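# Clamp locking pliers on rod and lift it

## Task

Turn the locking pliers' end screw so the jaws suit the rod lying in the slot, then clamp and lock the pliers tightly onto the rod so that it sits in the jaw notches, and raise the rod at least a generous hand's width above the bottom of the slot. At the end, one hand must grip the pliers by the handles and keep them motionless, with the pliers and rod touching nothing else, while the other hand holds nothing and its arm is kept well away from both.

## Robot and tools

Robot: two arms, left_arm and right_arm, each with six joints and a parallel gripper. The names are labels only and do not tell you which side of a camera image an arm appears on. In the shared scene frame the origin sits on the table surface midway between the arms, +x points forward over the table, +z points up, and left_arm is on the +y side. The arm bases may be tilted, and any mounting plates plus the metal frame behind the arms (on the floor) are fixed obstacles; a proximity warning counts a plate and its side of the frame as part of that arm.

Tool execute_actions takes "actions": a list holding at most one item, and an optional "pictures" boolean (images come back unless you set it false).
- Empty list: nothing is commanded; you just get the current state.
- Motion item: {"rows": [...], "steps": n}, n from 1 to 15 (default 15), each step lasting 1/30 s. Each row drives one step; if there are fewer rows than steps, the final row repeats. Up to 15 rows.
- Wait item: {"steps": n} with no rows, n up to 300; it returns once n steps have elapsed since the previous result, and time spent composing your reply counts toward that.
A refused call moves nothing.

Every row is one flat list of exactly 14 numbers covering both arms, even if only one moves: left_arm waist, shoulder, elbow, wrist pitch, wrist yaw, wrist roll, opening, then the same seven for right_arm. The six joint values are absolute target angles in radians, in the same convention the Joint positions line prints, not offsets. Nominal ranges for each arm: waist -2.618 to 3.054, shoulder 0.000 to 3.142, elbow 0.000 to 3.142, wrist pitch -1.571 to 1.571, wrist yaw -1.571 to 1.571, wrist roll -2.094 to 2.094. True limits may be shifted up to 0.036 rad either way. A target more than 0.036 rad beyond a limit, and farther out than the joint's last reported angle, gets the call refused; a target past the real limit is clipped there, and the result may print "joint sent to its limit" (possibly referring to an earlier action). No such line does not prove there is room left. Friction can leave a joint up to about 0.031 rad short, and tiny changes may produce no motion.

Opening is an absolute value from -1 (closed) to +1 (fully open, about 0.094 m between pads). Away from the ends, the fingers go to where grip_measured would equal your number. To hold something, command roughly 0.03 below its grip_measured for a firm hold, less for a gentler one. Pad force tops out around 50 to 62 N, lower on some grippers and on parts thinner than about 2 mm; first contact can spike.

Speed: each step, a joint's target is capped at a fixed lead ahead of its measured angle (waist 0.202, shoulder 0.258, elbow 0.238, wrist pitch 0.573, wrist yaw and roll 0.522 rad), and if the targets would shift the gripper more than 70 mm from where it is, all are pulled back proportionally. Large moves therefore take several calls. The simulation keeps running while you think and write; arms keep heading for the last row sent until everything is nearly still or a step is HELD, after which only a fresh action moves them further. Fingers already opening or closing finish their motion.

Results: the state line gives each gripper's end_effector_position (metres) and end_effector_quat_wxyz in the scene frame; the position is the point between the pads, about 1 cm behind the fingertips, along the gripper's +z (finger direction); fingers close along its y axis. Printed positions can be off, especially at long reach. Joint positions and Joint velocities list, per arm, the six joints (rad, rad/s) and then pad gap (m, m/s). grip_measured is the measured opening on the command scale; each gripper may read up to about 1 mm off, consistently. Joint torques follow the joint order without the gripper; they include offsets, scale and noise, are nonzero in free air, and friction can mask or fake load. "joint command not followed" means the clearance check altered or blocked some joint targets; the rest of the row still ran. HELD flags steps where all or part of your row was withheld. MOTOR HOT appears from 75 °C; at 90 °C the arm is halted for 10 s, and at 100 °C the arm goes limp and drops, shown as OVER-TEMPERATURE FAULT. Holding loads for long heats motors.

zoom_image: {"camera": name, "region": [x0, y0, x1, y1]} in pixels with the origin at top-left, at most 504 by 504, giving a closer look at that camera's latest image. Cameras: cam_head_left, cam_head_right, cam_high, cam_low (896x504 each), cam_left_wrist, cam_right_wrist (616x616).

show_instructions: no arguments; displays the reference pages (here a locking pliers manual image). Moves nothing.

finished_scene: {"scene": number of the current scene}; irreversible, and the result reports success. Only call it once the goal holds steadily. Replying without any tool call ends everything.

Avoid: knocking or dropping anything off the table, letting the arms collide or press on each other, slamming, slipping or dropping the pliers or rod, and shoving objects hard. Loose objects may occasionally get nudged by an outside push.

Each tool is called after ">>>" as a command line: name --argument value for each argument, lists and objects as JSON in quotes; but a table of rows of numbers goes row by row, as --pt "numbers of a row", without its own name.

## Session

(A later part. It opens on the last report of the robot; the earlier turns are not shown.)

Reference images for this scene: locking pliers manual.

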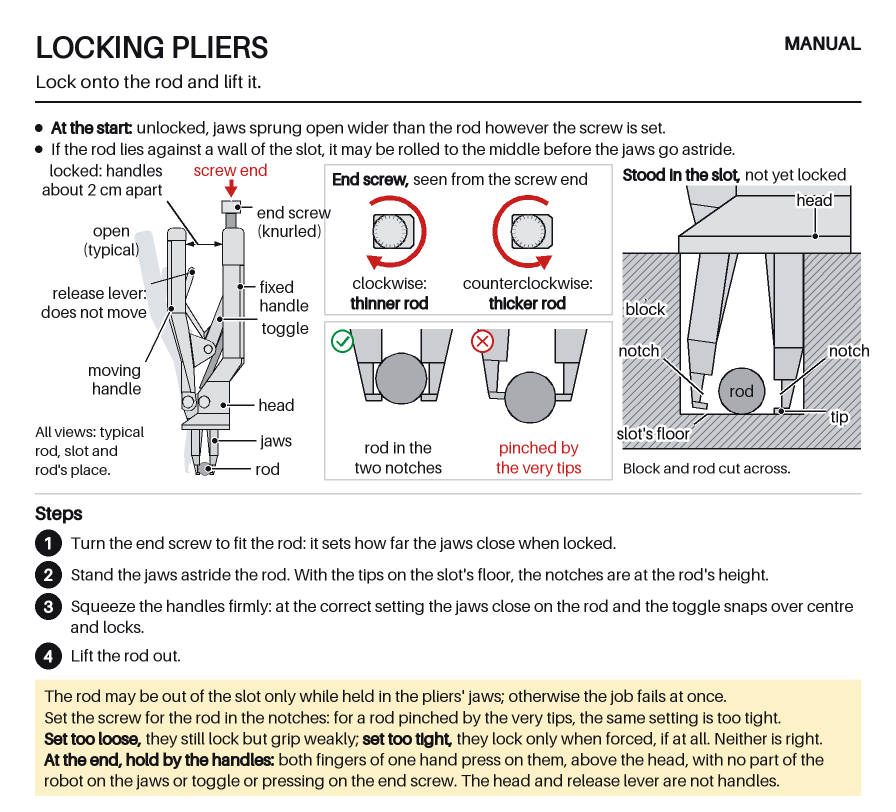

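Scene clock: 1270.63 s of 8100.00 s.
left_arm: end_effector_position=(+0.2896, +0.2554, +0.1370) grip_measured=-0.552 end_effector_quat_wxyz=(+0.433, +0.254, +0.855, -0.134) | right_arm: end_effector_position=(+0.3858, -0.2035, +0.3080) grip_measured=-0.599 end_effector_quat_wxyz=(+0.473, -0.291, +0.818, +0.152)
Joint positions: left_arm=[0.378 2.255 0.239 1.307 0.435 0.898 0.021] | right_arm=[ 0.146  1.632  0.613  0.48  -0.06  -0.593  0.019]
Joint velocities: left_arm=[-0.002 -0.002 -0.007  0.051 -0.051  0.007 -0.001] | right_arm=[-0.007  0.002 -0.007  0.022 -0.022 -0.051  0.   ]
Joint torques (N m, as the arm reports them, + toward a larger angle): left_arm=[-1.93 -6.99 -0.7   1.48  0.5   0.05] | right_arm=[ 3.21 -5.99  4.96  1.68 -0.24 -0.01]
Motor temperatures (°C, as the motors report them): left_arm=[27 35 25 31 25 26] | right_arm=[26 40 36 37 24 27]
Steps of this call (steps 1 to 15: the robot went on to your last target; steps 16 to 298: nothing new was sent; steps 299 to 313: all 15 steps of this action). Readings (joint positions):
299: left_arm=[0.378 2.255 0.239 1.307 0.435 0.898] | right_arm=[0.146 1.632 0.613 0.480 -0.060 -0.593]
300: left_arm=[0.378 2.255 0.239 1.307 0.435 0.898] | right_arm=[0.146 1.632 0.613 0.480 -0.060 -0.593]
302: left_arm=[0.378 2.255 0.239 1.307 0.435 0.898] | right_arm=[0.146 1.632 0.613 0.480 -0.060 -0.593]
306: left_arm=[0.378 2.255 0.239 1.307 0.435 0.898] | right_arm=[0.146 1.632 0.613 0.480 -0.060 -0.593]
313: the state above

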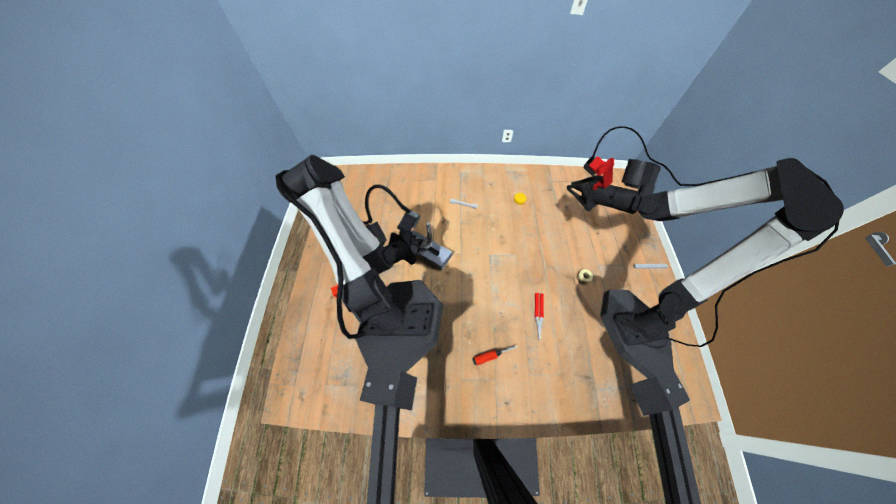

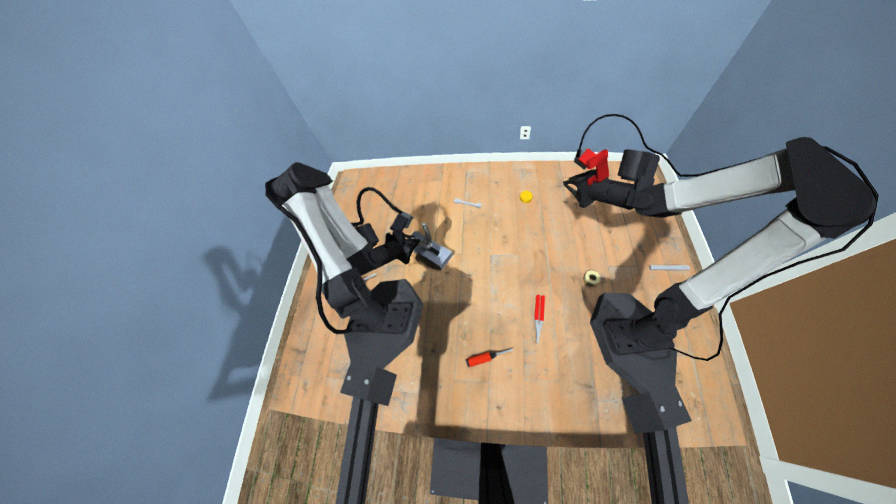

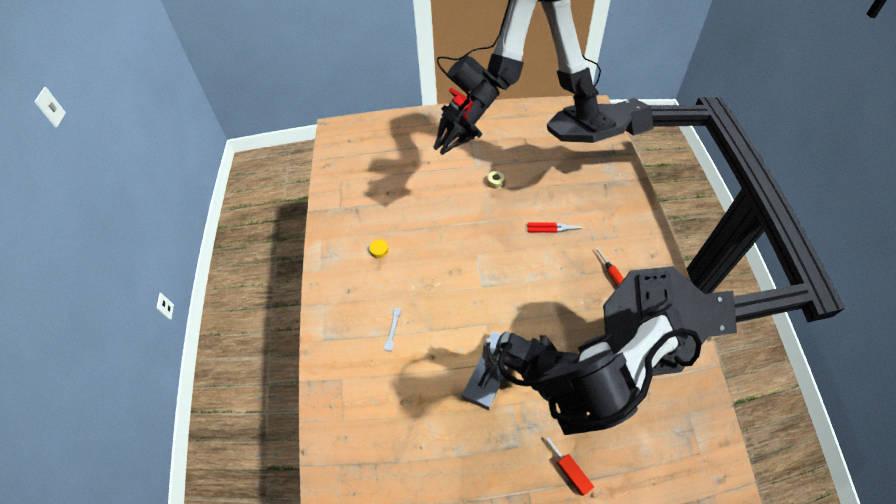

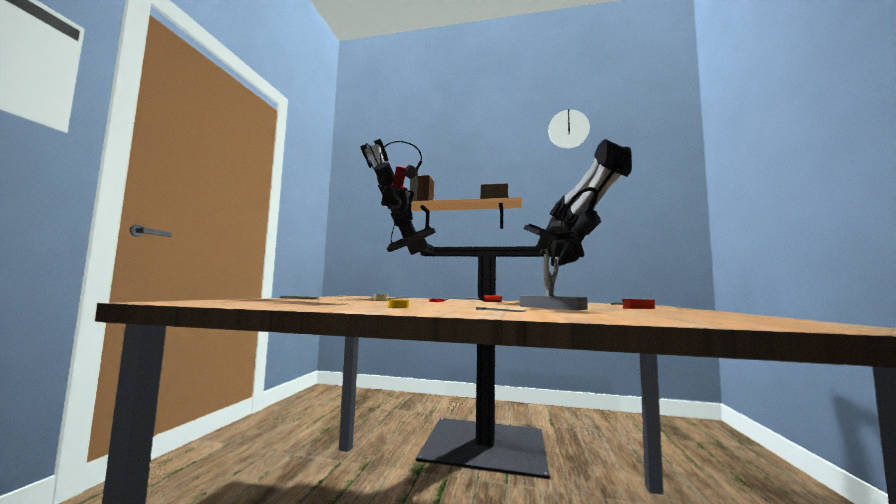

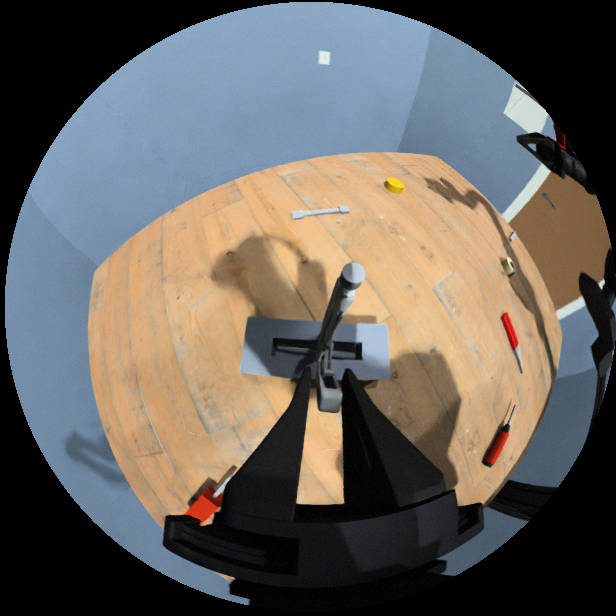

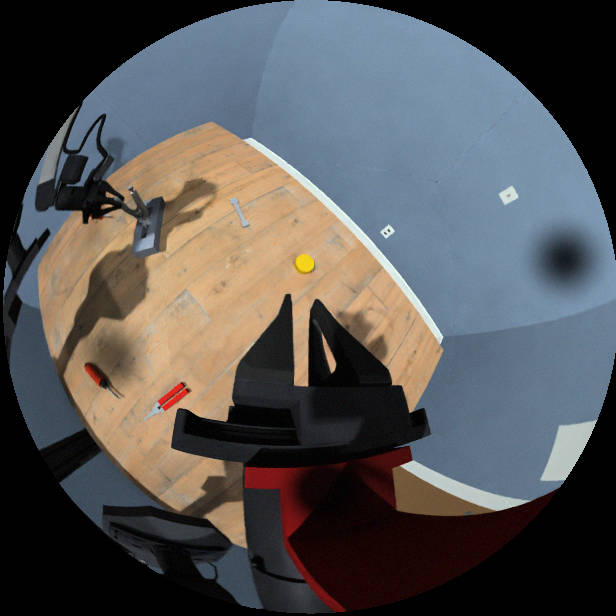

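>>> execute_actions --actions '[{"rows":[[0.389,2.268,0.25,1.311,0.44,0.892,0.3,0.15,1.64,0.6,0.455,-0.05,-0.6,-0.6],[0.389,2.268,0.25,1.311,0.44,0.892,0.3,0.15,1.64,0.6,0.455,-0.05,-0.6,-0.6],[0.389,2.268,0.25,1.311,0.44,0.892,0.3,0.15,1.64,0.6,0.455,-0.05,-0.6,-0.6],[0.389,2.268,0.25,1.311,0.44,0.892,0.3,0.15,1.64,0.6,0.455,-0.05,-0.6,-0.6],[0.389,2.268,0.25,1.311,0.44,0.892,0.3,0.15,1.64,0.6,0.455,-0.05,-0.6,-0.6],[0.39,2.23,0.22,1.29,0.44,0.892,0.3,0.15,1.64,0.6,0.455,-0.05,-0.6,-0.6],[0.395,2.195,0.2,1.27,0.445,0.892,0.3,0.15,1.64,0.6,0.455,-0.05,-0.6,-0.6],[0.4,2.16,0.185,1.25,0.45,0.892,0.3,0.15,1.64,0.6,0.455,-0.05,-0.6,-0.6],[0.405,2.125,0.17,1.225,0.455,0.892,0.3,0.15,1.64,0.6,0.455,-0.05,-0.6,-0.6],[0.41,2.09,0.155,1.2,0.46,0.892,0.3,0.15,1.64,0.6,0.455,-0.05,-0.6,-0.6],[0.415,2.055,0.14,1.18,0.465,0.892,0.3,0.15,1.64,0.6,0.455,-0.05,-0.6,-0.6],[0.42,2.02,0.125,1.16,0.47,0.892,0.3,0.15,1.64,0.6,0.455,-0.05,-0.6,-0.6],[0.43,1.985,0.11,1.135,0.475,0.892,0.3,0.15,1.64,0.6,0.455,-0.05,-0.6,-0.6],[0.435,1.95,0.095,1.11,0.475,0.892,0.3,0.15,1.64,0.6,0.455,-0.05,-0.6,-0.6],[0.44,1.915,0.085,1.09,0.475,0.892,0.3,0.15,1.64,0.6,0.455,-0.05,-0.6,-0.6]],"steps":15}]' --pictures false

>>> execute_actions --actions '[{"rows":[[0.44,1.915,0.085,1.09,0.475,0.892,0.3,0.15,1.64,0.6,0.455,-0.05,-0.6,-0.6],[0.44,1.915,0.085,1.09,0.475,0.892,0.3,0.15,1.64,0.6,0.455,-0.05,-0.6,-0.6],[0.44,1.915,0.085,1.09,0.475,0.892,0.3,0.15,1.64,0.6,0.455,-0.05,-0.6,-0.6],[0.44,1.87,0.085,1.09,0.475,0.892,0.3,0.15,1.64,0.6,0.455,-0.05,-0.6,-0.6],[0.44,1.83,0.085,1.09,0.475,0.892,0.3,0.15,1.64,0.6,0.455,-0.05,-0.6,-0.6],[0.44,1.79,0.085,1.09,0.475,0.892,0.3,0.15,1.64,0.6,0.455,-0.05,-0.6,-0.6],[0.44,1.75,0.085,1.09,0.475,0.892,0.3,0.15,1.64,0.6,0.455,-0.05,-0.6,-0.6],[0.44,1.71,0.085,1.09,0.475,0.892,0.3,0.15,1.64,0.6,0.455,-0.05,-0.6,-0.6],[0.44,1.67,0.085,1.09,0.475,0.892,0.3,0.15,1.64,0.6,0.455,-0.05,-0.6,-0.6],[0.44,1.63,0.085,1.09,0.475,0.892,0.3,0.15,1.64,0.6,0.455,-0.05,-0.6,-0.6],[0.44,1.59,0.085,1.09,0.475,0.892,0.3,0.15,1.64,0.6,0.455,-0.05,-0.6,-0.6],[0.44,1.55,0.085,1.09,0.475,0.892,0.3,0.15,1.64,0.6,0.455,-0.05,-0.6,-0.6]],"steps":15}]'

Scene clock: 1309.93 s of 8100.00 s.
left_arm: end_effector_position=(+0.2823, +0.2757, +0.1762) grip_measured=+0.298 end_effector_quat_wxyz=(+0.451, +0.241, +0.851, -0.119) | right_arm: end_effector_position=(+0.3858, -0.2035, +0.3080) grip_measured=-0.599 end_effector_quat_wxyz=(+0.473, -0.291, +0.818, +0.152)
Joint positions: left_arm=[0.416 1.981 0.125 1.193 0.459 0.898 0.061] | right_arm=[ 0.146  1.632  0.613  0.48  -0.06  -0.593  0.019]
Joint velocities: left_arm=[ 0.164 -0.999 -0.383 -0.564 -0.007 -0.037 -0.002] | right_arm=[ 0.012  0.012  0.012 -0.037 -0.066 -0.095 -0.   ]
Joint torques (N m, as the arm reports them, + toward a larger angle): left_arm=[-1.38 -7.65 -2.22  1.31  0.5   0.05] | right_arm=[ 3.27 -6.25  5.25  1.68 -0.21  0.  ]
Motor temperatures (°C, as the motors report them): left_arm=[27 34 25 31 25 26] | right_arm=[26 40 36 37 24 27]
Steps of this call (steps 1 to 15: the robot went on to your last target; steps 16 to 1164: nothing new was sent; steps 1165 to 1179: all 15 steps of this action). Readings (joint positions):
1165: left_arm=[0.378 2.255 0.239 1.307 0.435 0.898] | right_arm=[0.146 1.632 0.613 0.480 -0.060 -0.593]
1166: left_arm=[0.378 2.255 0.239 1.307 0.435 0.898] | right_arm=[0.146 1.632 0.613 0.480 -0.060 -0.593]
1168: left_arm=[0.378 2.255 0.239 1.307 0.435 0.898] | right_arm=[0.146 1.632 0.613 0.480 -0.060 -0.593]
1172: left_arm=[0.379 2.224 0.227 1.292 0.437 0.898] | right_arm=[0.146 1.632 0.613 0.480 -0.060 -0.593]
1179: the state above
After step 1164, the last 198 steps of your reply time or wait did not run and took no scene time. You can wait again.

Scene clock: 1310.43 s of 8100.00 s.
left_arm: end_effector_position=(+0.3217, +0.3238, +0.2590) grip_measured=+0.298 end_effector_quat_wxyz=(+0.556, +0.236, +0.797, -0.013) | right_arm: end_effector_position=(+0.3858, -0.2035, +0.3080) grip_measured=-0.599 end_effector_quat_wxyz=(+0.473, -0.291, +0.818, +0.152)
Joint positions: left_arm=[0.426 1.557 0.098 1.115 0.47  0.898 0.061] | right_arm=[ 0.146  1.632  0.613  0.48  -0.06  -0.593  0.019]
Joint velocities: left_arm=[ 0.007 -0.198  0.017  0.066  0.037 -0.051 -0.001] | right_arm=[-0.017 -0.002  0.002  0.051  0.007  0.022 -0.   ]
Joint torques (N m, as the arm reports them, + toward a larger angle): left_arm=[-0.79 -5.84  1.06  1.55  0.41  0.04] | right_arm=[ 3.31 -6.14  5.04  1.62 -0.23 -0.01]
Motor temperatures (°C, as the motors report them): left_arm=[27 34 25 31 25 26] | right_arm=[26 40 36 37 24 27]
Steps of this call (steps 1 to 15: all 15 steps of this action). Readings (joint positions):
1: left_arm=[0.421 1.951 0.113 1.178 0.462 0.898] | right_arm=[0.146 1.632 0.613 0.480 -0.060 -0.593]
2: left_arm=[0.424 1.933 0.107 1.168 0.464 0.898] | right_arm=[0.146 1.632 0.613 0.480 -0.060 -0.593]
4: left_arm=[0.426 1.916 0.103 1.147 0.466 0.898] | right_arm=[0.146 1.632 0.613 0.480 -0.060 -0.593]
8: left_arm=[0.426 1.792 0.098 1.109 0.467 0.898] | right_arm=[0.146 1.632 0.613 0.480 -0.060 -0.593]
15: the state above

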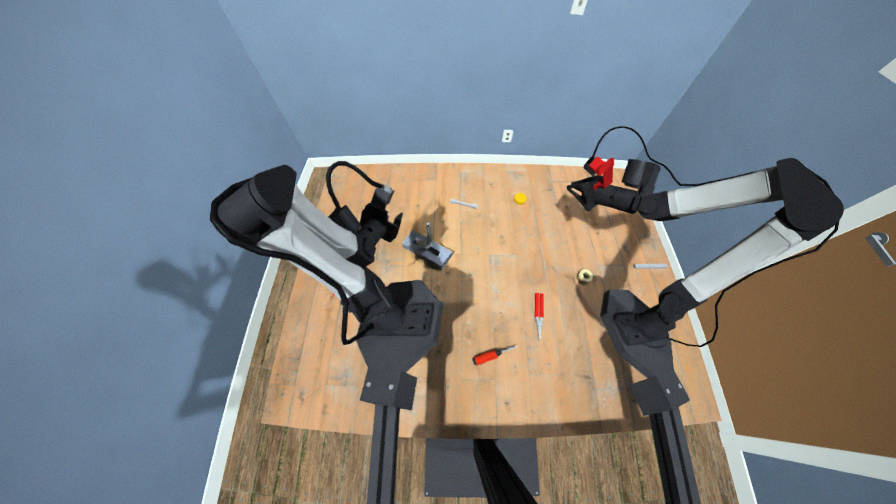

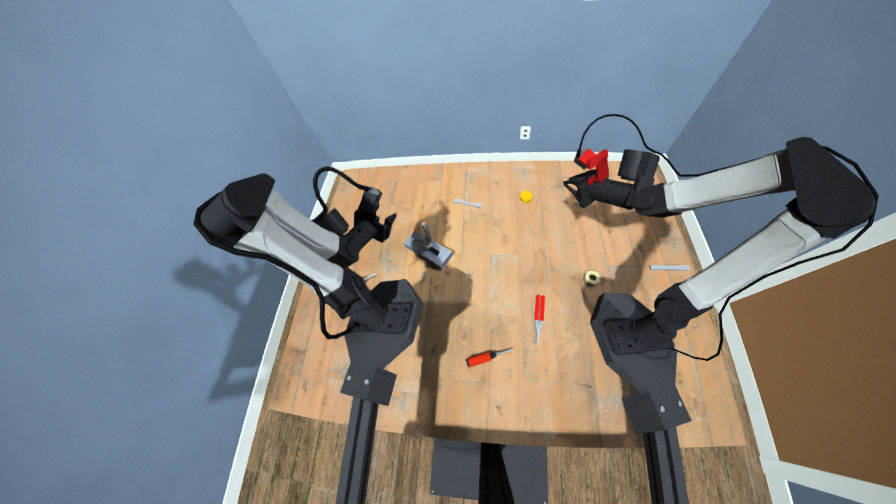

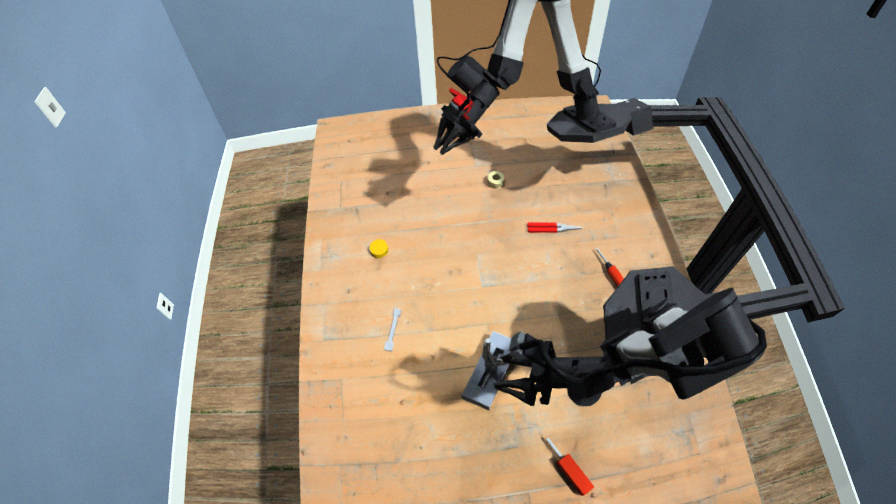

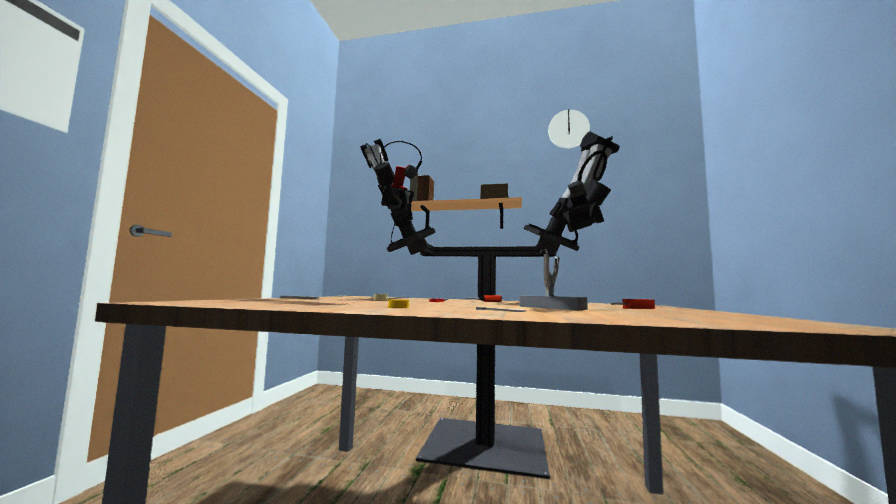

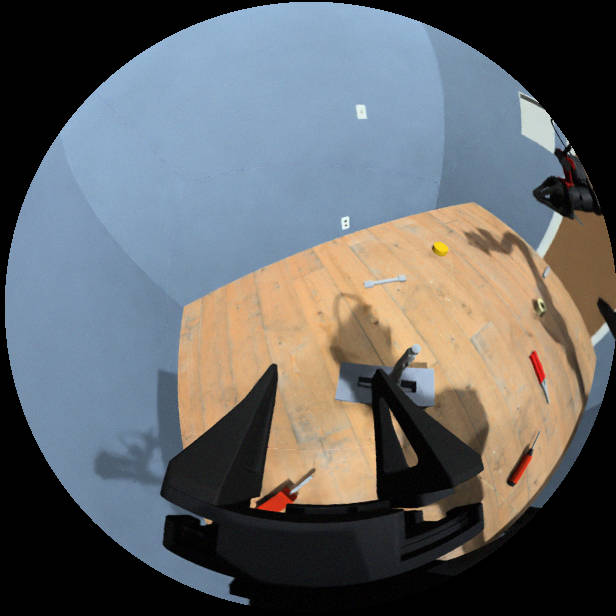

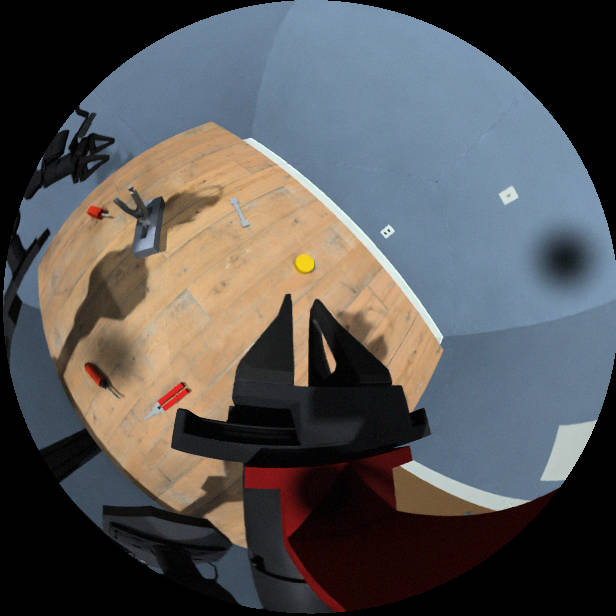

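>>> execute_actions --actions '[{"rows":[[0.4,1.555,0.14,1.03,0.42,0.86,0.2,0.15,1.64,0.6,0.455,-0.05,-0.6,-0.6],[0.35,1.565,0.21,0.95,0.36,0.82,0.1,0.15,1.64,0.6,0.455,-0.05,-0.6,-0.6],[0.3,1.575,0.28,0.87,0.3,0.79,0,0.15,1.64,0.6,0.455,-0.05,-0.6,-0.6],[0.255,1.585,0.35,0.79,0.24,0.75,-0.1,0.15,1.64,0.6,0.455,-0.05,-0.6,-0.6],[0.21,1.595,0.42,0.71,0.18,0.72,-0.2,0.15,1.64,0.6,0.455,-0.05,-0.6,-0.6],[0.16,1.605,0.49,0.63,0.12,0.68,-0.3,0.15,1.64,0.6,0.455,-0.05,-0.6,-0.6],[0.115,1.615,0.56,0.55,0.05,0.64,-0.4,0.15,1.64,0.6,0.455,-0.05,-0.6,-0.6],[0.07,1.625,0.63,0.46,-0.01,0.6,-0.5,0.15,1.64,0.6,0.455,-0.05,-0.6,-0.6],[0.02,1.635,0.7,0.37,-0.07,0.57,-0.5,0.15,1.64,0.6,0.455,-0.05,-0.6,-0.6],[-0.025,1.645,0.77,0.28,-0.14,0.53,-0.5,0.15,1.64,0.6,0.455,-0.05,-0.6,-0.6],[-0.07,1.655,0.84,0.19,-0.2,0.5,-0.5,0.15,1.64,0.6,0.455,-0.05,-0.6,-0.6],[-0.12,1.665,0.91,0.1,-0.26,0.46,-0.5,0.15,1.64,0.6,0.455,-0.05,-0.6,-0.6],[-0.165,1.68,0.98,0,-0.33,0.42,-0.5,0.15,1.64,0.6,0.455,-0.05,-0.6,-0.6],[-0.21,1.7,1.05,-0.1,-0.39,0.39,-0.5,0.15,1.64,0.6,0.455,-0.05,-0.6,-0.6],[-0.265,1.72,1.125,-0.2,-0.462,0.35,-0.5,0.15,1.64,0.6,0.455,-0.05,-0.6,-0.6]],"steps":15}]' --pictures false

>>> execute_actions --actions '[{"rows":[[-0.265,1.73,1.125,-0.25,-0.462,0.35,-0.5,0.15,1.64,0.6,0.455,-0.05,-0.6,-0.6],[-0.265,1.74,1.125,-0.3,-0.462,0.35,-0.5,0.15,1.64,0.6,0.455,-0.05,-0.6,-0.6],[-0.265,1.75,1.125,-0.35,-0.462,0.35,-0.5,0.15,1.64,0.6,0.455,-0.05,-0.6,-0.6],[-0.265,1.77,1.125,-0.4,-0.462,0.35,-0.5,0.15,1.64,0.6,0.455,-0.05,-0.6,-0.6],[-0.265,1.79,1.125,-0.45,-0.462,0.35,-0.5,0.15,1.64,0.6,0.455,-0.05,-0.6,-0.6],[-0.265,1.81,1.125,-0.5,-0.462,0.35,-0.5,0.15,1.64,0.6,0.455,-0.05,-0.6,-0.6],[-0.265,1.83,1.125,-0.55,-0.462,0.35,-0.5,0.15,1.64,0.6,0.455,-0.05,-0.6,-0.6],[-0.265,1.85,1.125,-0.6,-0.462,0.35,-0.5,0.15,1.64,0.6,0.455,-0.05,-0.6,-0.6],[-0.265,1.87,1.125,-0.64,-0.462,0.35,-0.5,0.15,1.64,0.6,0.455,-0.05,-0.6,-0.6],[-0.265,1.89,1.125,-0.67,-0.462,0.35,-0.5,0.15,1.64,0.6,0.455,-0.05,-0.6,-0.6],[-0.265,1.91,1.125,-0.69,-0.462,0.35,-0.5,0.15,1.64,0.6,0.455,-0.05,-0.6,-0.6],[-0.265,1.93,1.125,-0.692,-0.462,0.35,-0.5,0.15,1.64,0.6,0.455,-0.05,-0.6,-0.6],[-0.265,1.95,1.125,-0.692,-0.462,0.35,-0.5,0.15,1.64,0.6,0.455,-0.05,-0.6,-0.6],[-0.265,1.97,1.125,-0.692,-0.462,0.35,-0.5,0.15,1.64,0.6,0.455,-0.05,-0.6,-0.6]],"steps":15}]' --pictures false

>>> execute_actions --actions '[{"steps":20}]'

Scene clock: 1336.77 s of 8100.00 s.
left_arm: end_effector_position=(+0.5025, +0.2452, +0.3682) grip_measured=-0.498 end_effector_quat_wxyz=(+0.478, +0.165, +0.862, -0.044) | right_arm: end_effector_position=(+0.3858, -0.2035, +0.3080) grip_measured=-0.599 end_effector_quat_wxyz=(+0.473, -0.291, +0.818, +0.152)
Joint positions: left_arm=[-0.165  1.671  1.     0.211 -0.191  0.505  0.024] | right_arm=[ 0.146  1.632  0.613  0.48  -0.06  -0.593  0.019]
Joint velocities: left_arm=[-1.336  0.491  2.083 -2.674 -1.78  -1.018 -0.   ] | right_arm=[-0.002 -0.007 -0.012 -0.081  0.037 -0.037  0.   ]
Joint torques (N m, as the arm reports them, + toward a larger angle): left_arm=[-5.54 -8.51  7.38  1.83  0.34  0.08] | right_arm=[ 3.24 -6.2   5.06  1.61 -0.23 -0.04]
Motor temperatures (°C, as the motors report them): left_arm=[27 34 25 32 25 26] | right_arm=[26 40 36 37 24 27]
Steps of this call (steps 1 to 15: the robot went on to your last target; steps 16 to 775: nothing new was sent; steps 776 to 790: all 15 steps of this action). Readings (joint positions):
776: left_arm=[0.424 1.554 0.102 1.104 0.465 0.893] | right_arm=[0.146 1.632 0.613 0.480 -0.060 -0.593]
777: left_arm=[0.411 1.554 0.118 1.077 0.448 0.882] | right_arm=[0.146 1.632 0.613 0.480 -0.060 -0.593]
779: left_arm=[0.344 1.562 0.208 0.984 0.390 0.846] | right_arm=[0.146 1.632 0.613 0.480 -0.060 -0.593]
783: left_arm=[0.164 1.598 0.498 0.753 0.211 0.739] | right_arm=[0.146 1.632 0.613 0.480 -0.060 -0.593]
790: the state above

Scene clock: 1337.27 s of 8100.00 s.
left_arm: end_effector_position=(+0.3614, +0.2054, +0.2299) grip_measured=-0.498 end_effector_quat_wxyz=(+0.074, +0.318, +0.945, -0.008) | right_arm: end_effector_position=(+0.3858, -0.2035, +0.3080) grip_measured=-0.599 end_effector_quat_wxyz=(+0.473, -0.291, +0.818, +0.152)
Joint positions: left_arm=[-0.282  1.943  1.132 -0.569 -0.434  0.365  0.024] | right_arm=[ 0.146  1.632  0.613  0.48  -0.06  -0.593  0.019]
Joint velocities: left_arm=[-0.002  0.632  0.002 -0.886 -0.066  0.007 -0.001] | right_arm=[ 0.017 -0.007 -0.007  0.007 -0.051  0.022  0.   ]
Joint torques (N m, as the arm reports them, + toward a larger angle): left_arm=[ -3.36 -12.33   5.48   0.78  -0.12   0.02] | right_arm=[ 3.14 -6.08  5.2   1.69 -0.21  0.01]
Motor temperatures (°C, as the motors report them): left_arm=[27 34 25 32 25 26] | right_arm=[26 40 36 37 24 27]
Steps of this call (steps 1 to 15: all 15 steps of this action). Readings (joint positions):
1: left_arm=[-0.208 1.687 1.061 0.135 -0.242 0.475] | right_arm=[0.146 1.632 0.613 0.480 -0.060 -0.593]
2: left_arm=[-0.243 1.695 1.102 0.072 -0.280 0.452] | right_arm=[0.146 1.632 0.613 0.480 -0.060 -0.593]
4: left_arm=[-0.280 1.703 1.132 -0.042 -0.329 0.420] | right_arm=[0.146 1.632 0.613 0.480 -0.060 -0.593]
8: left_arm=[-0.282 1.760 1.132 -0.242 -0.386 0.391] | right_arm=[0.146 1.632 0.613 0.480 -0.060 -0.593]
15: the state above

Scene clock: 1337.93 s of 8100.00 s.
left_arm: end_effector_position=(+0.3340, +0.2130, +0.2187) grip_measured=-0.498 end_effector_quat_wxyz=(+0.013, +0.343, +0.939, +0.000) | right_arm: end_effector_position=(+0.3858, -0.2035, +0.3080) grip_measured=-0.599 end_effector_quat_wxyz=(+0.473, -0.291, +0.818, +0.152)
Joint positions: left_arm=[-0.282  1.973  1.132 -0.676 -0.452  0.357  0.024] | right_arm=[ 0.146  1.632  0.613  0.48  -0.06  -0.593  0.019]
Joint velocities: left_arm=[-0.012 -0.007 -0.007 -0.022 -0.007 -0.081  0.001] | right_arm=[-0.002  0.002 -0.022  0.066 -0.022 -0.037  0.001]
Joint torques (N m, as the arm reports them, + toward a larger angle): left_arm=[ -3.28 -11.4    5.12   0.28  -0.07   0.03] | right_arm=[ 3.18 -6.18  5.15  1.64 -0.22  0.05]
Motor temperatures (°C, as the motors report them): left_arm=[27 34 25 32 25 26] | right_arm=[26 40 36 37 24 27]
Steps of this call (steps 1 to 20: the robot went on to your last target). Readings (joint positions):
1: left_arm=[-0.282 1.960 1.132 -0.596 -0.437 0.363] | right_arm=[0.146 1.632 0.613 0.480 -0.060 -0.593]
2: left_arm=[-0.282 1.970 1.132 -0.617 -0.439 0.362] | right_arm=[0.146 1.632 0.613 0.480 -0.060 -0.593]
4: left_arm=[-0.282 1.973 1.132 -0.645 -0.442 0.360] | right_arm=[0.146 1.632 0.613 0.480 -0.060 -0.593]
8: left_arm=[-0.282 1.973 1.132 -0.665 -0.448 0.358] | right_arm=[0.146 1.632 0.613 0.480 -0.060 -0.593]
20: the state above

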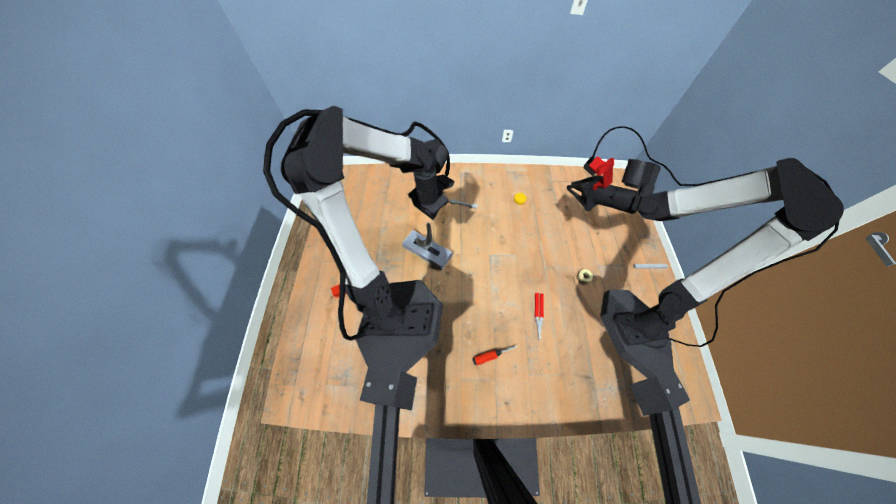

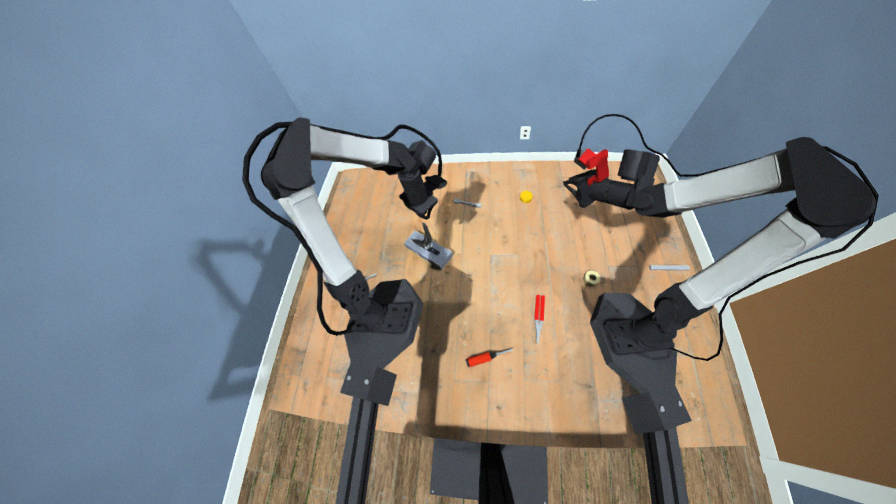

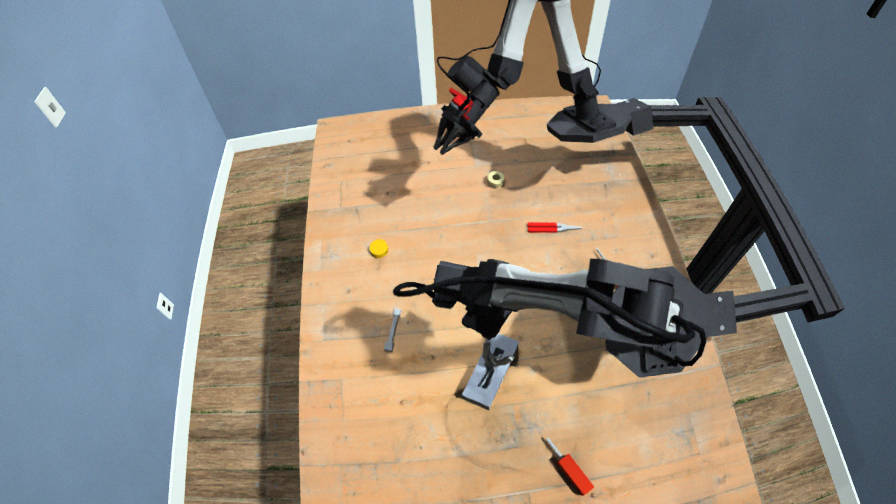

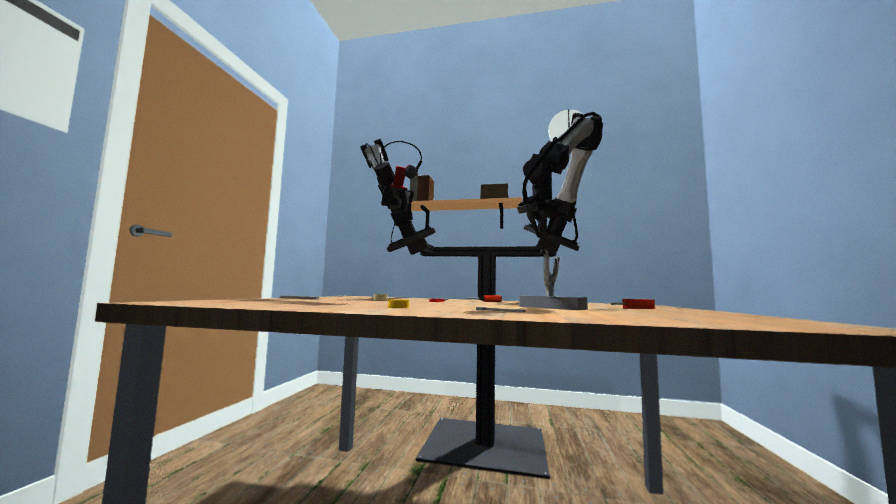

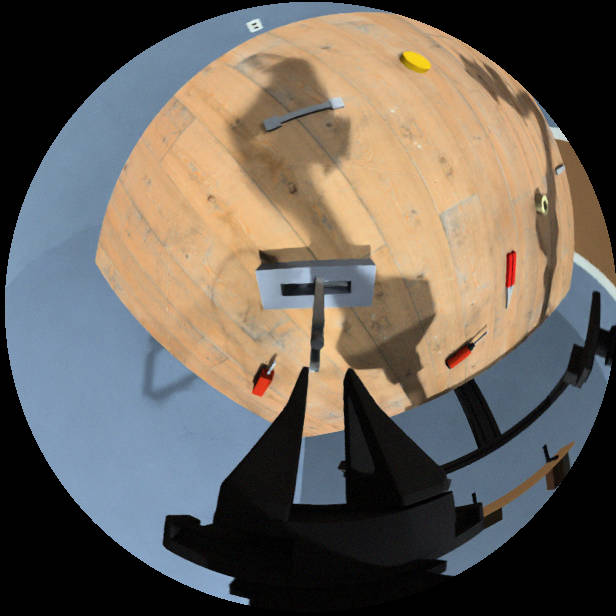

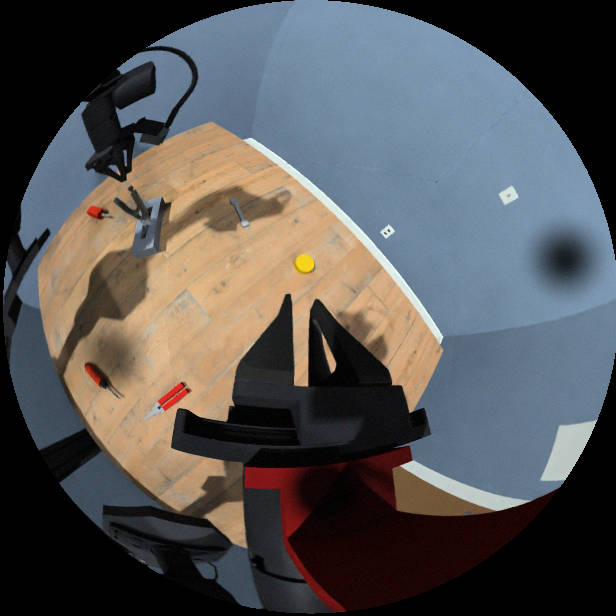

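>>> execute_actions --actions '[{"rows":[[-0.26,1.98,1.115,-0.67,-0.462,0.36,-0.5,0.15,1.64,0.6,0.455,-0.05,-0.6,-0.6],[-0.254,1.985,1.108,-0.66,-0.462,0.37,-0.5,0.15,1.64,0.6,0.455,-0.05,-0.6,-0.6],[-0.248,1.99,1.102,-0.65,-0.462,0.38,-0.5,0.15,1.64,0.6,0.455,-0.05,-0.6,-0.6],[-0.242,1.995,1.096,-0.64,-0.462,0.39,-0.5,0.15,1.64,0.6,0.455,-0.05,-0.6,-0.6],[-0.236,2.0,1.09,-0.63,-0.462,0.4,-0.5,0.15,1.64,0.6,0.455,-0.05,-0.6,-0.6],[-0.23,2.004,1.085,-0.62,-0.462,0.4,-0.5,0.15,1.64,0.6,0.455,-0.05,-0.6,-0.6],[-0.225,2.008,1.08,-0.61,-0.462,0.4,-0.5,0.15,1.64,0.6,0.455,-0.05,-0.6,-0.6],[-0.221,2.012,1.075,-0.6,-0.462,0.4,-0.5,0.15,1.64,0.6,0.455,-0.05,-0.6,-0.6],[-0.217,2.017,1.07,-0.592,-0.462,0.4,-0.5,0.15,1.64,0.6,0.455,-0.05,-0.6,-0.6]],"steps":15}]' --pictures false

>>> execute_actions --actions '[{"steps":10}]'

>>> zoom_image --camera "cam_left_wrist" --region '[250, 260, 410, 420]'

Scene clock: 1348.47 s of 8100.00 s.
left_arm: end_effector_position=(+0.3260, +0.2248, +0.1947) grip_measured=-0.498 end_effector_quat_wxyz=(-0.004, +0.339, +0.941, +0.002) | right_arm: end_effector_position=(+0.3858, -0.2035, +0.3080) grip_measured=-0.599 end_effector_quat_wxyz=(+0.473, -0.291, +0.818, +0.152)
Joint positions: left_arm=[-0.229  2.003  1.088 -0.614 -0.454  0.391  0.024] | right_arm=[ 0.146  1.632  0.613  0.48  -0.06  -0.593  0.019]
Joint velocities: left_arm=[ 0.007 -0.002  0.007  0.037 -0.066  0.081 -0.001] | right_arm=[-0.007 -0.007 -0.017 -0.037  0.007 -0.007  0.001]
Joint torques (N m, as the arm reports them, + toward a larger angle): left_arm=[-3.56 -9.89  3.65  0.5  -0.06  0.2 ] | right_arm=[ 3.14 -6.27  5.23  1.63 -0.24  0.  ]
Motor temperatures (°C, as the motors report them): left_arm=[27 35 25 30 25 26] | right_arm=[26 40 36 37 24 27]
Steps of this call (steps 1 to 15: the robot went on to your last target; steps 16 to 301: nothing new was sent; steps 302 to 316: all 15 steps of this action). Readings (joint positions):
302: left_arm=[-0.281 1.973 1.132 -0.676 -0.452 0.356] | right_arm=[0.146 1.632 0.613 0.480 -0.060 -0.593]
303: left_arm=[-0.279 1.973 1.132 -0.676 -0.452 0.357] | right_arm=[0.146 1.632 0.613 0.480 -0.060 -0.593]
305: left_arm=[-0.272 1.973 1.128 -0.667 -0.452 0.364] | right_arm=[0.146 1.632 0.613 0.480 -0.060 -0.593]
309: left_arm=[-0.245 1.981 1.108 -0.639 -0.453 0.381] | right_arm=[0.146 1.632 0.613 0.480 -0.060 -0.593]
316: the state above

Scene clock: 1348.80 s of 8100.00 s.
left_arm: end_effector_position=(+0.3285, +0.2240, +0.1947) grip_measured=-0.498 end_effector_quat_wxyz=(+0.001, +0.338, +0.941, +0.002) | right_arm: end_effector_position=(+0.3858, -0.2035, +0.3080) grip_measured=-0.599 end_effector_quat_wxyz=(+0.473, -0.291, +0.818, +0.152)
Joint positions: left_arm=[-0.229  2.003  1.088 -0.602 -0.454  0.393  0.024] | right_arm=[ 0.146  1.632  0.613  0.48  -0.06  -0.593  0.019]
Joint velocities: left_arm=[ 0.007  0.002  0.017 -0.081 -0.066 -0.007 -0.001] | right_arm=[-0.002 -0.012 -0.007  0.051 -0.007  0.022 -0.001]
Joint torques (N m, as the arm reports them, + toward a larger angle): left_arm=[-3.61 -9.84  3.72  0.53 -0.05  0.18] | right_arm=[ 3.32 -6.19  5.39  1.65 -0.25 -0.02]
Motor temperatures (°C, as the motors report them): left_arm=[27 35 25 30 25 26] | right_arm=[26 40 36 37 24 27]
Steps of this call (steps 1 to 10: the robot went on to your last target). Readings (joint positions):
1: left_arm=[-0.229 2.003 1.088 -0.610 -0.454 0.391] | right_arm=[0.146 1.632 0.613 0.480 -0.060 -0.593]
2: left_arm=[-0.229 2.003 1.088 -0.608 -0.454 0.392] | right_arm=[0.146 1.632 0.613 0.480 -0.060 -0.593]
4: left_arm=[-0.229 2.003 1.088 -0.606 -0.454 0.392] | right_arm=[0.146 1.632 0.613 0.480 -0.060 -0.593]
8: left_arm=[-0.229 2.003 1.088 -0.603 -0.454 0.393] | right_arm=[0.146 1.632 0.613 0.480 -0.060 -0.593]
10: the state above

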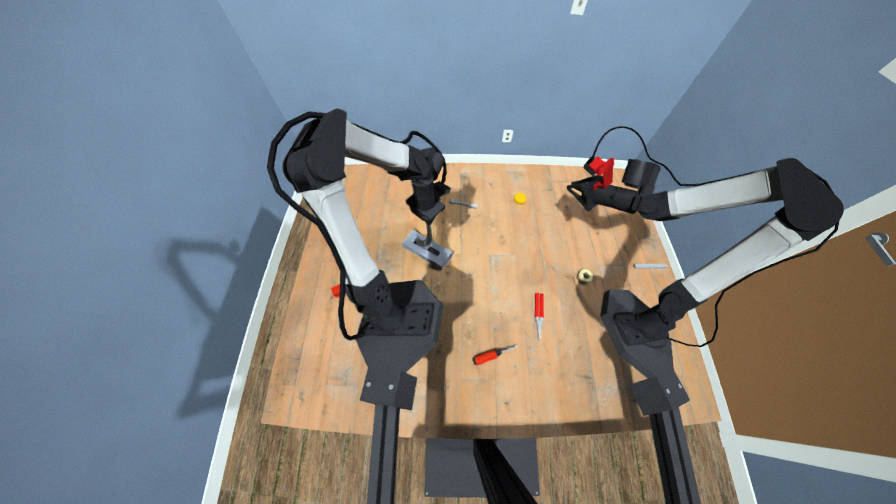

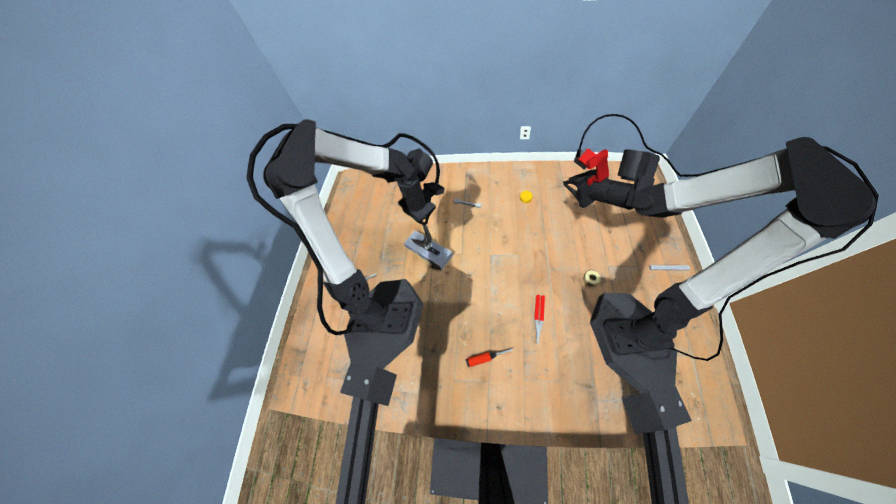

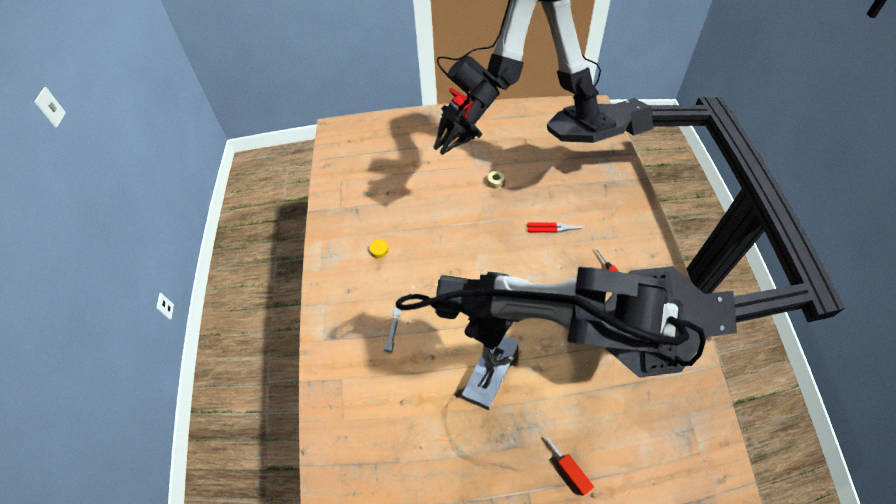

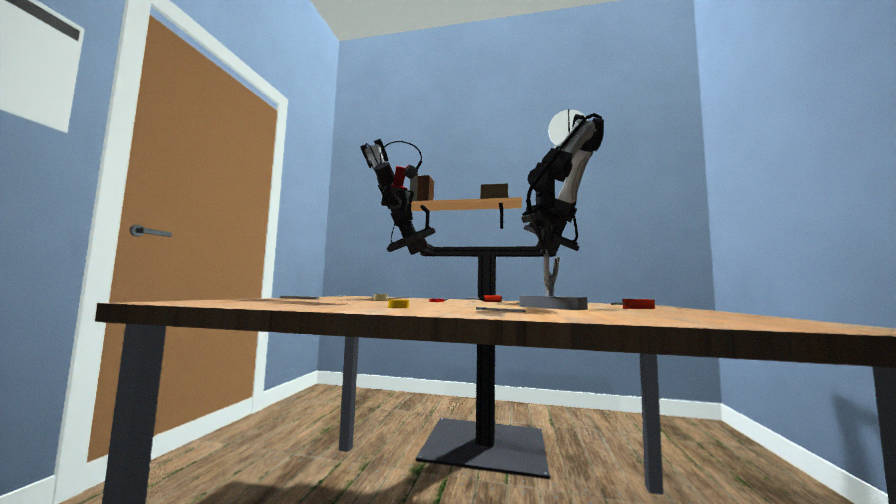

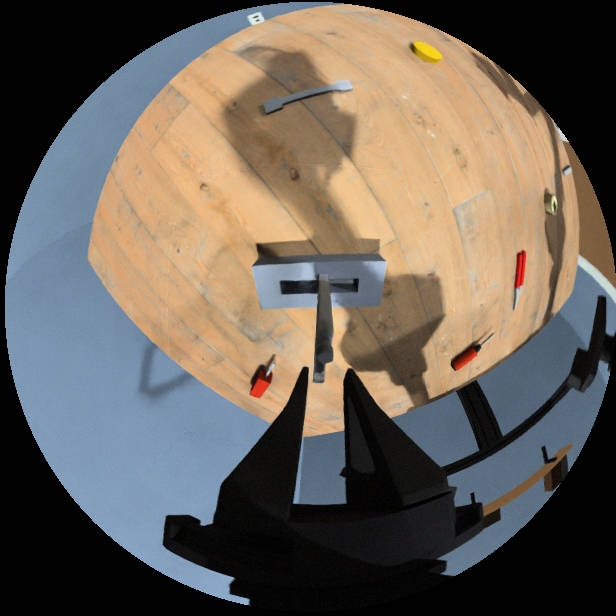

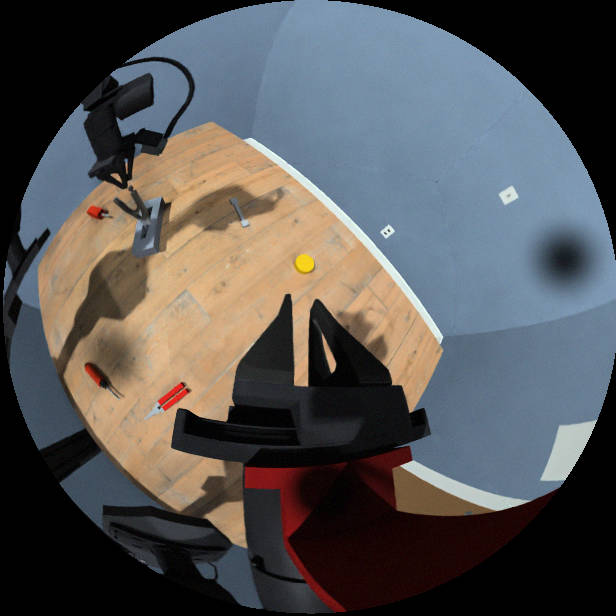

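Region (250, 260, 410, 420) of cam_left_wrist's 616x616 image, scaled by 3.150, with more detail than that image has.

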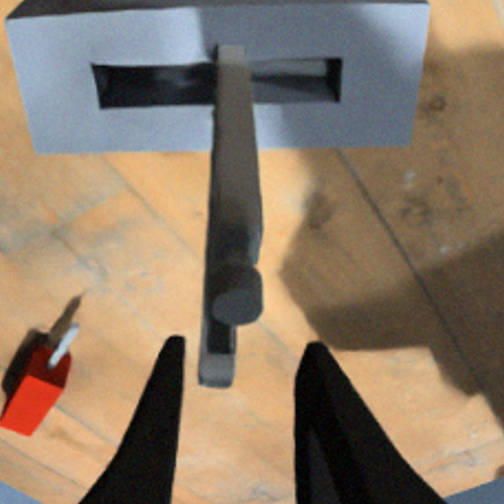

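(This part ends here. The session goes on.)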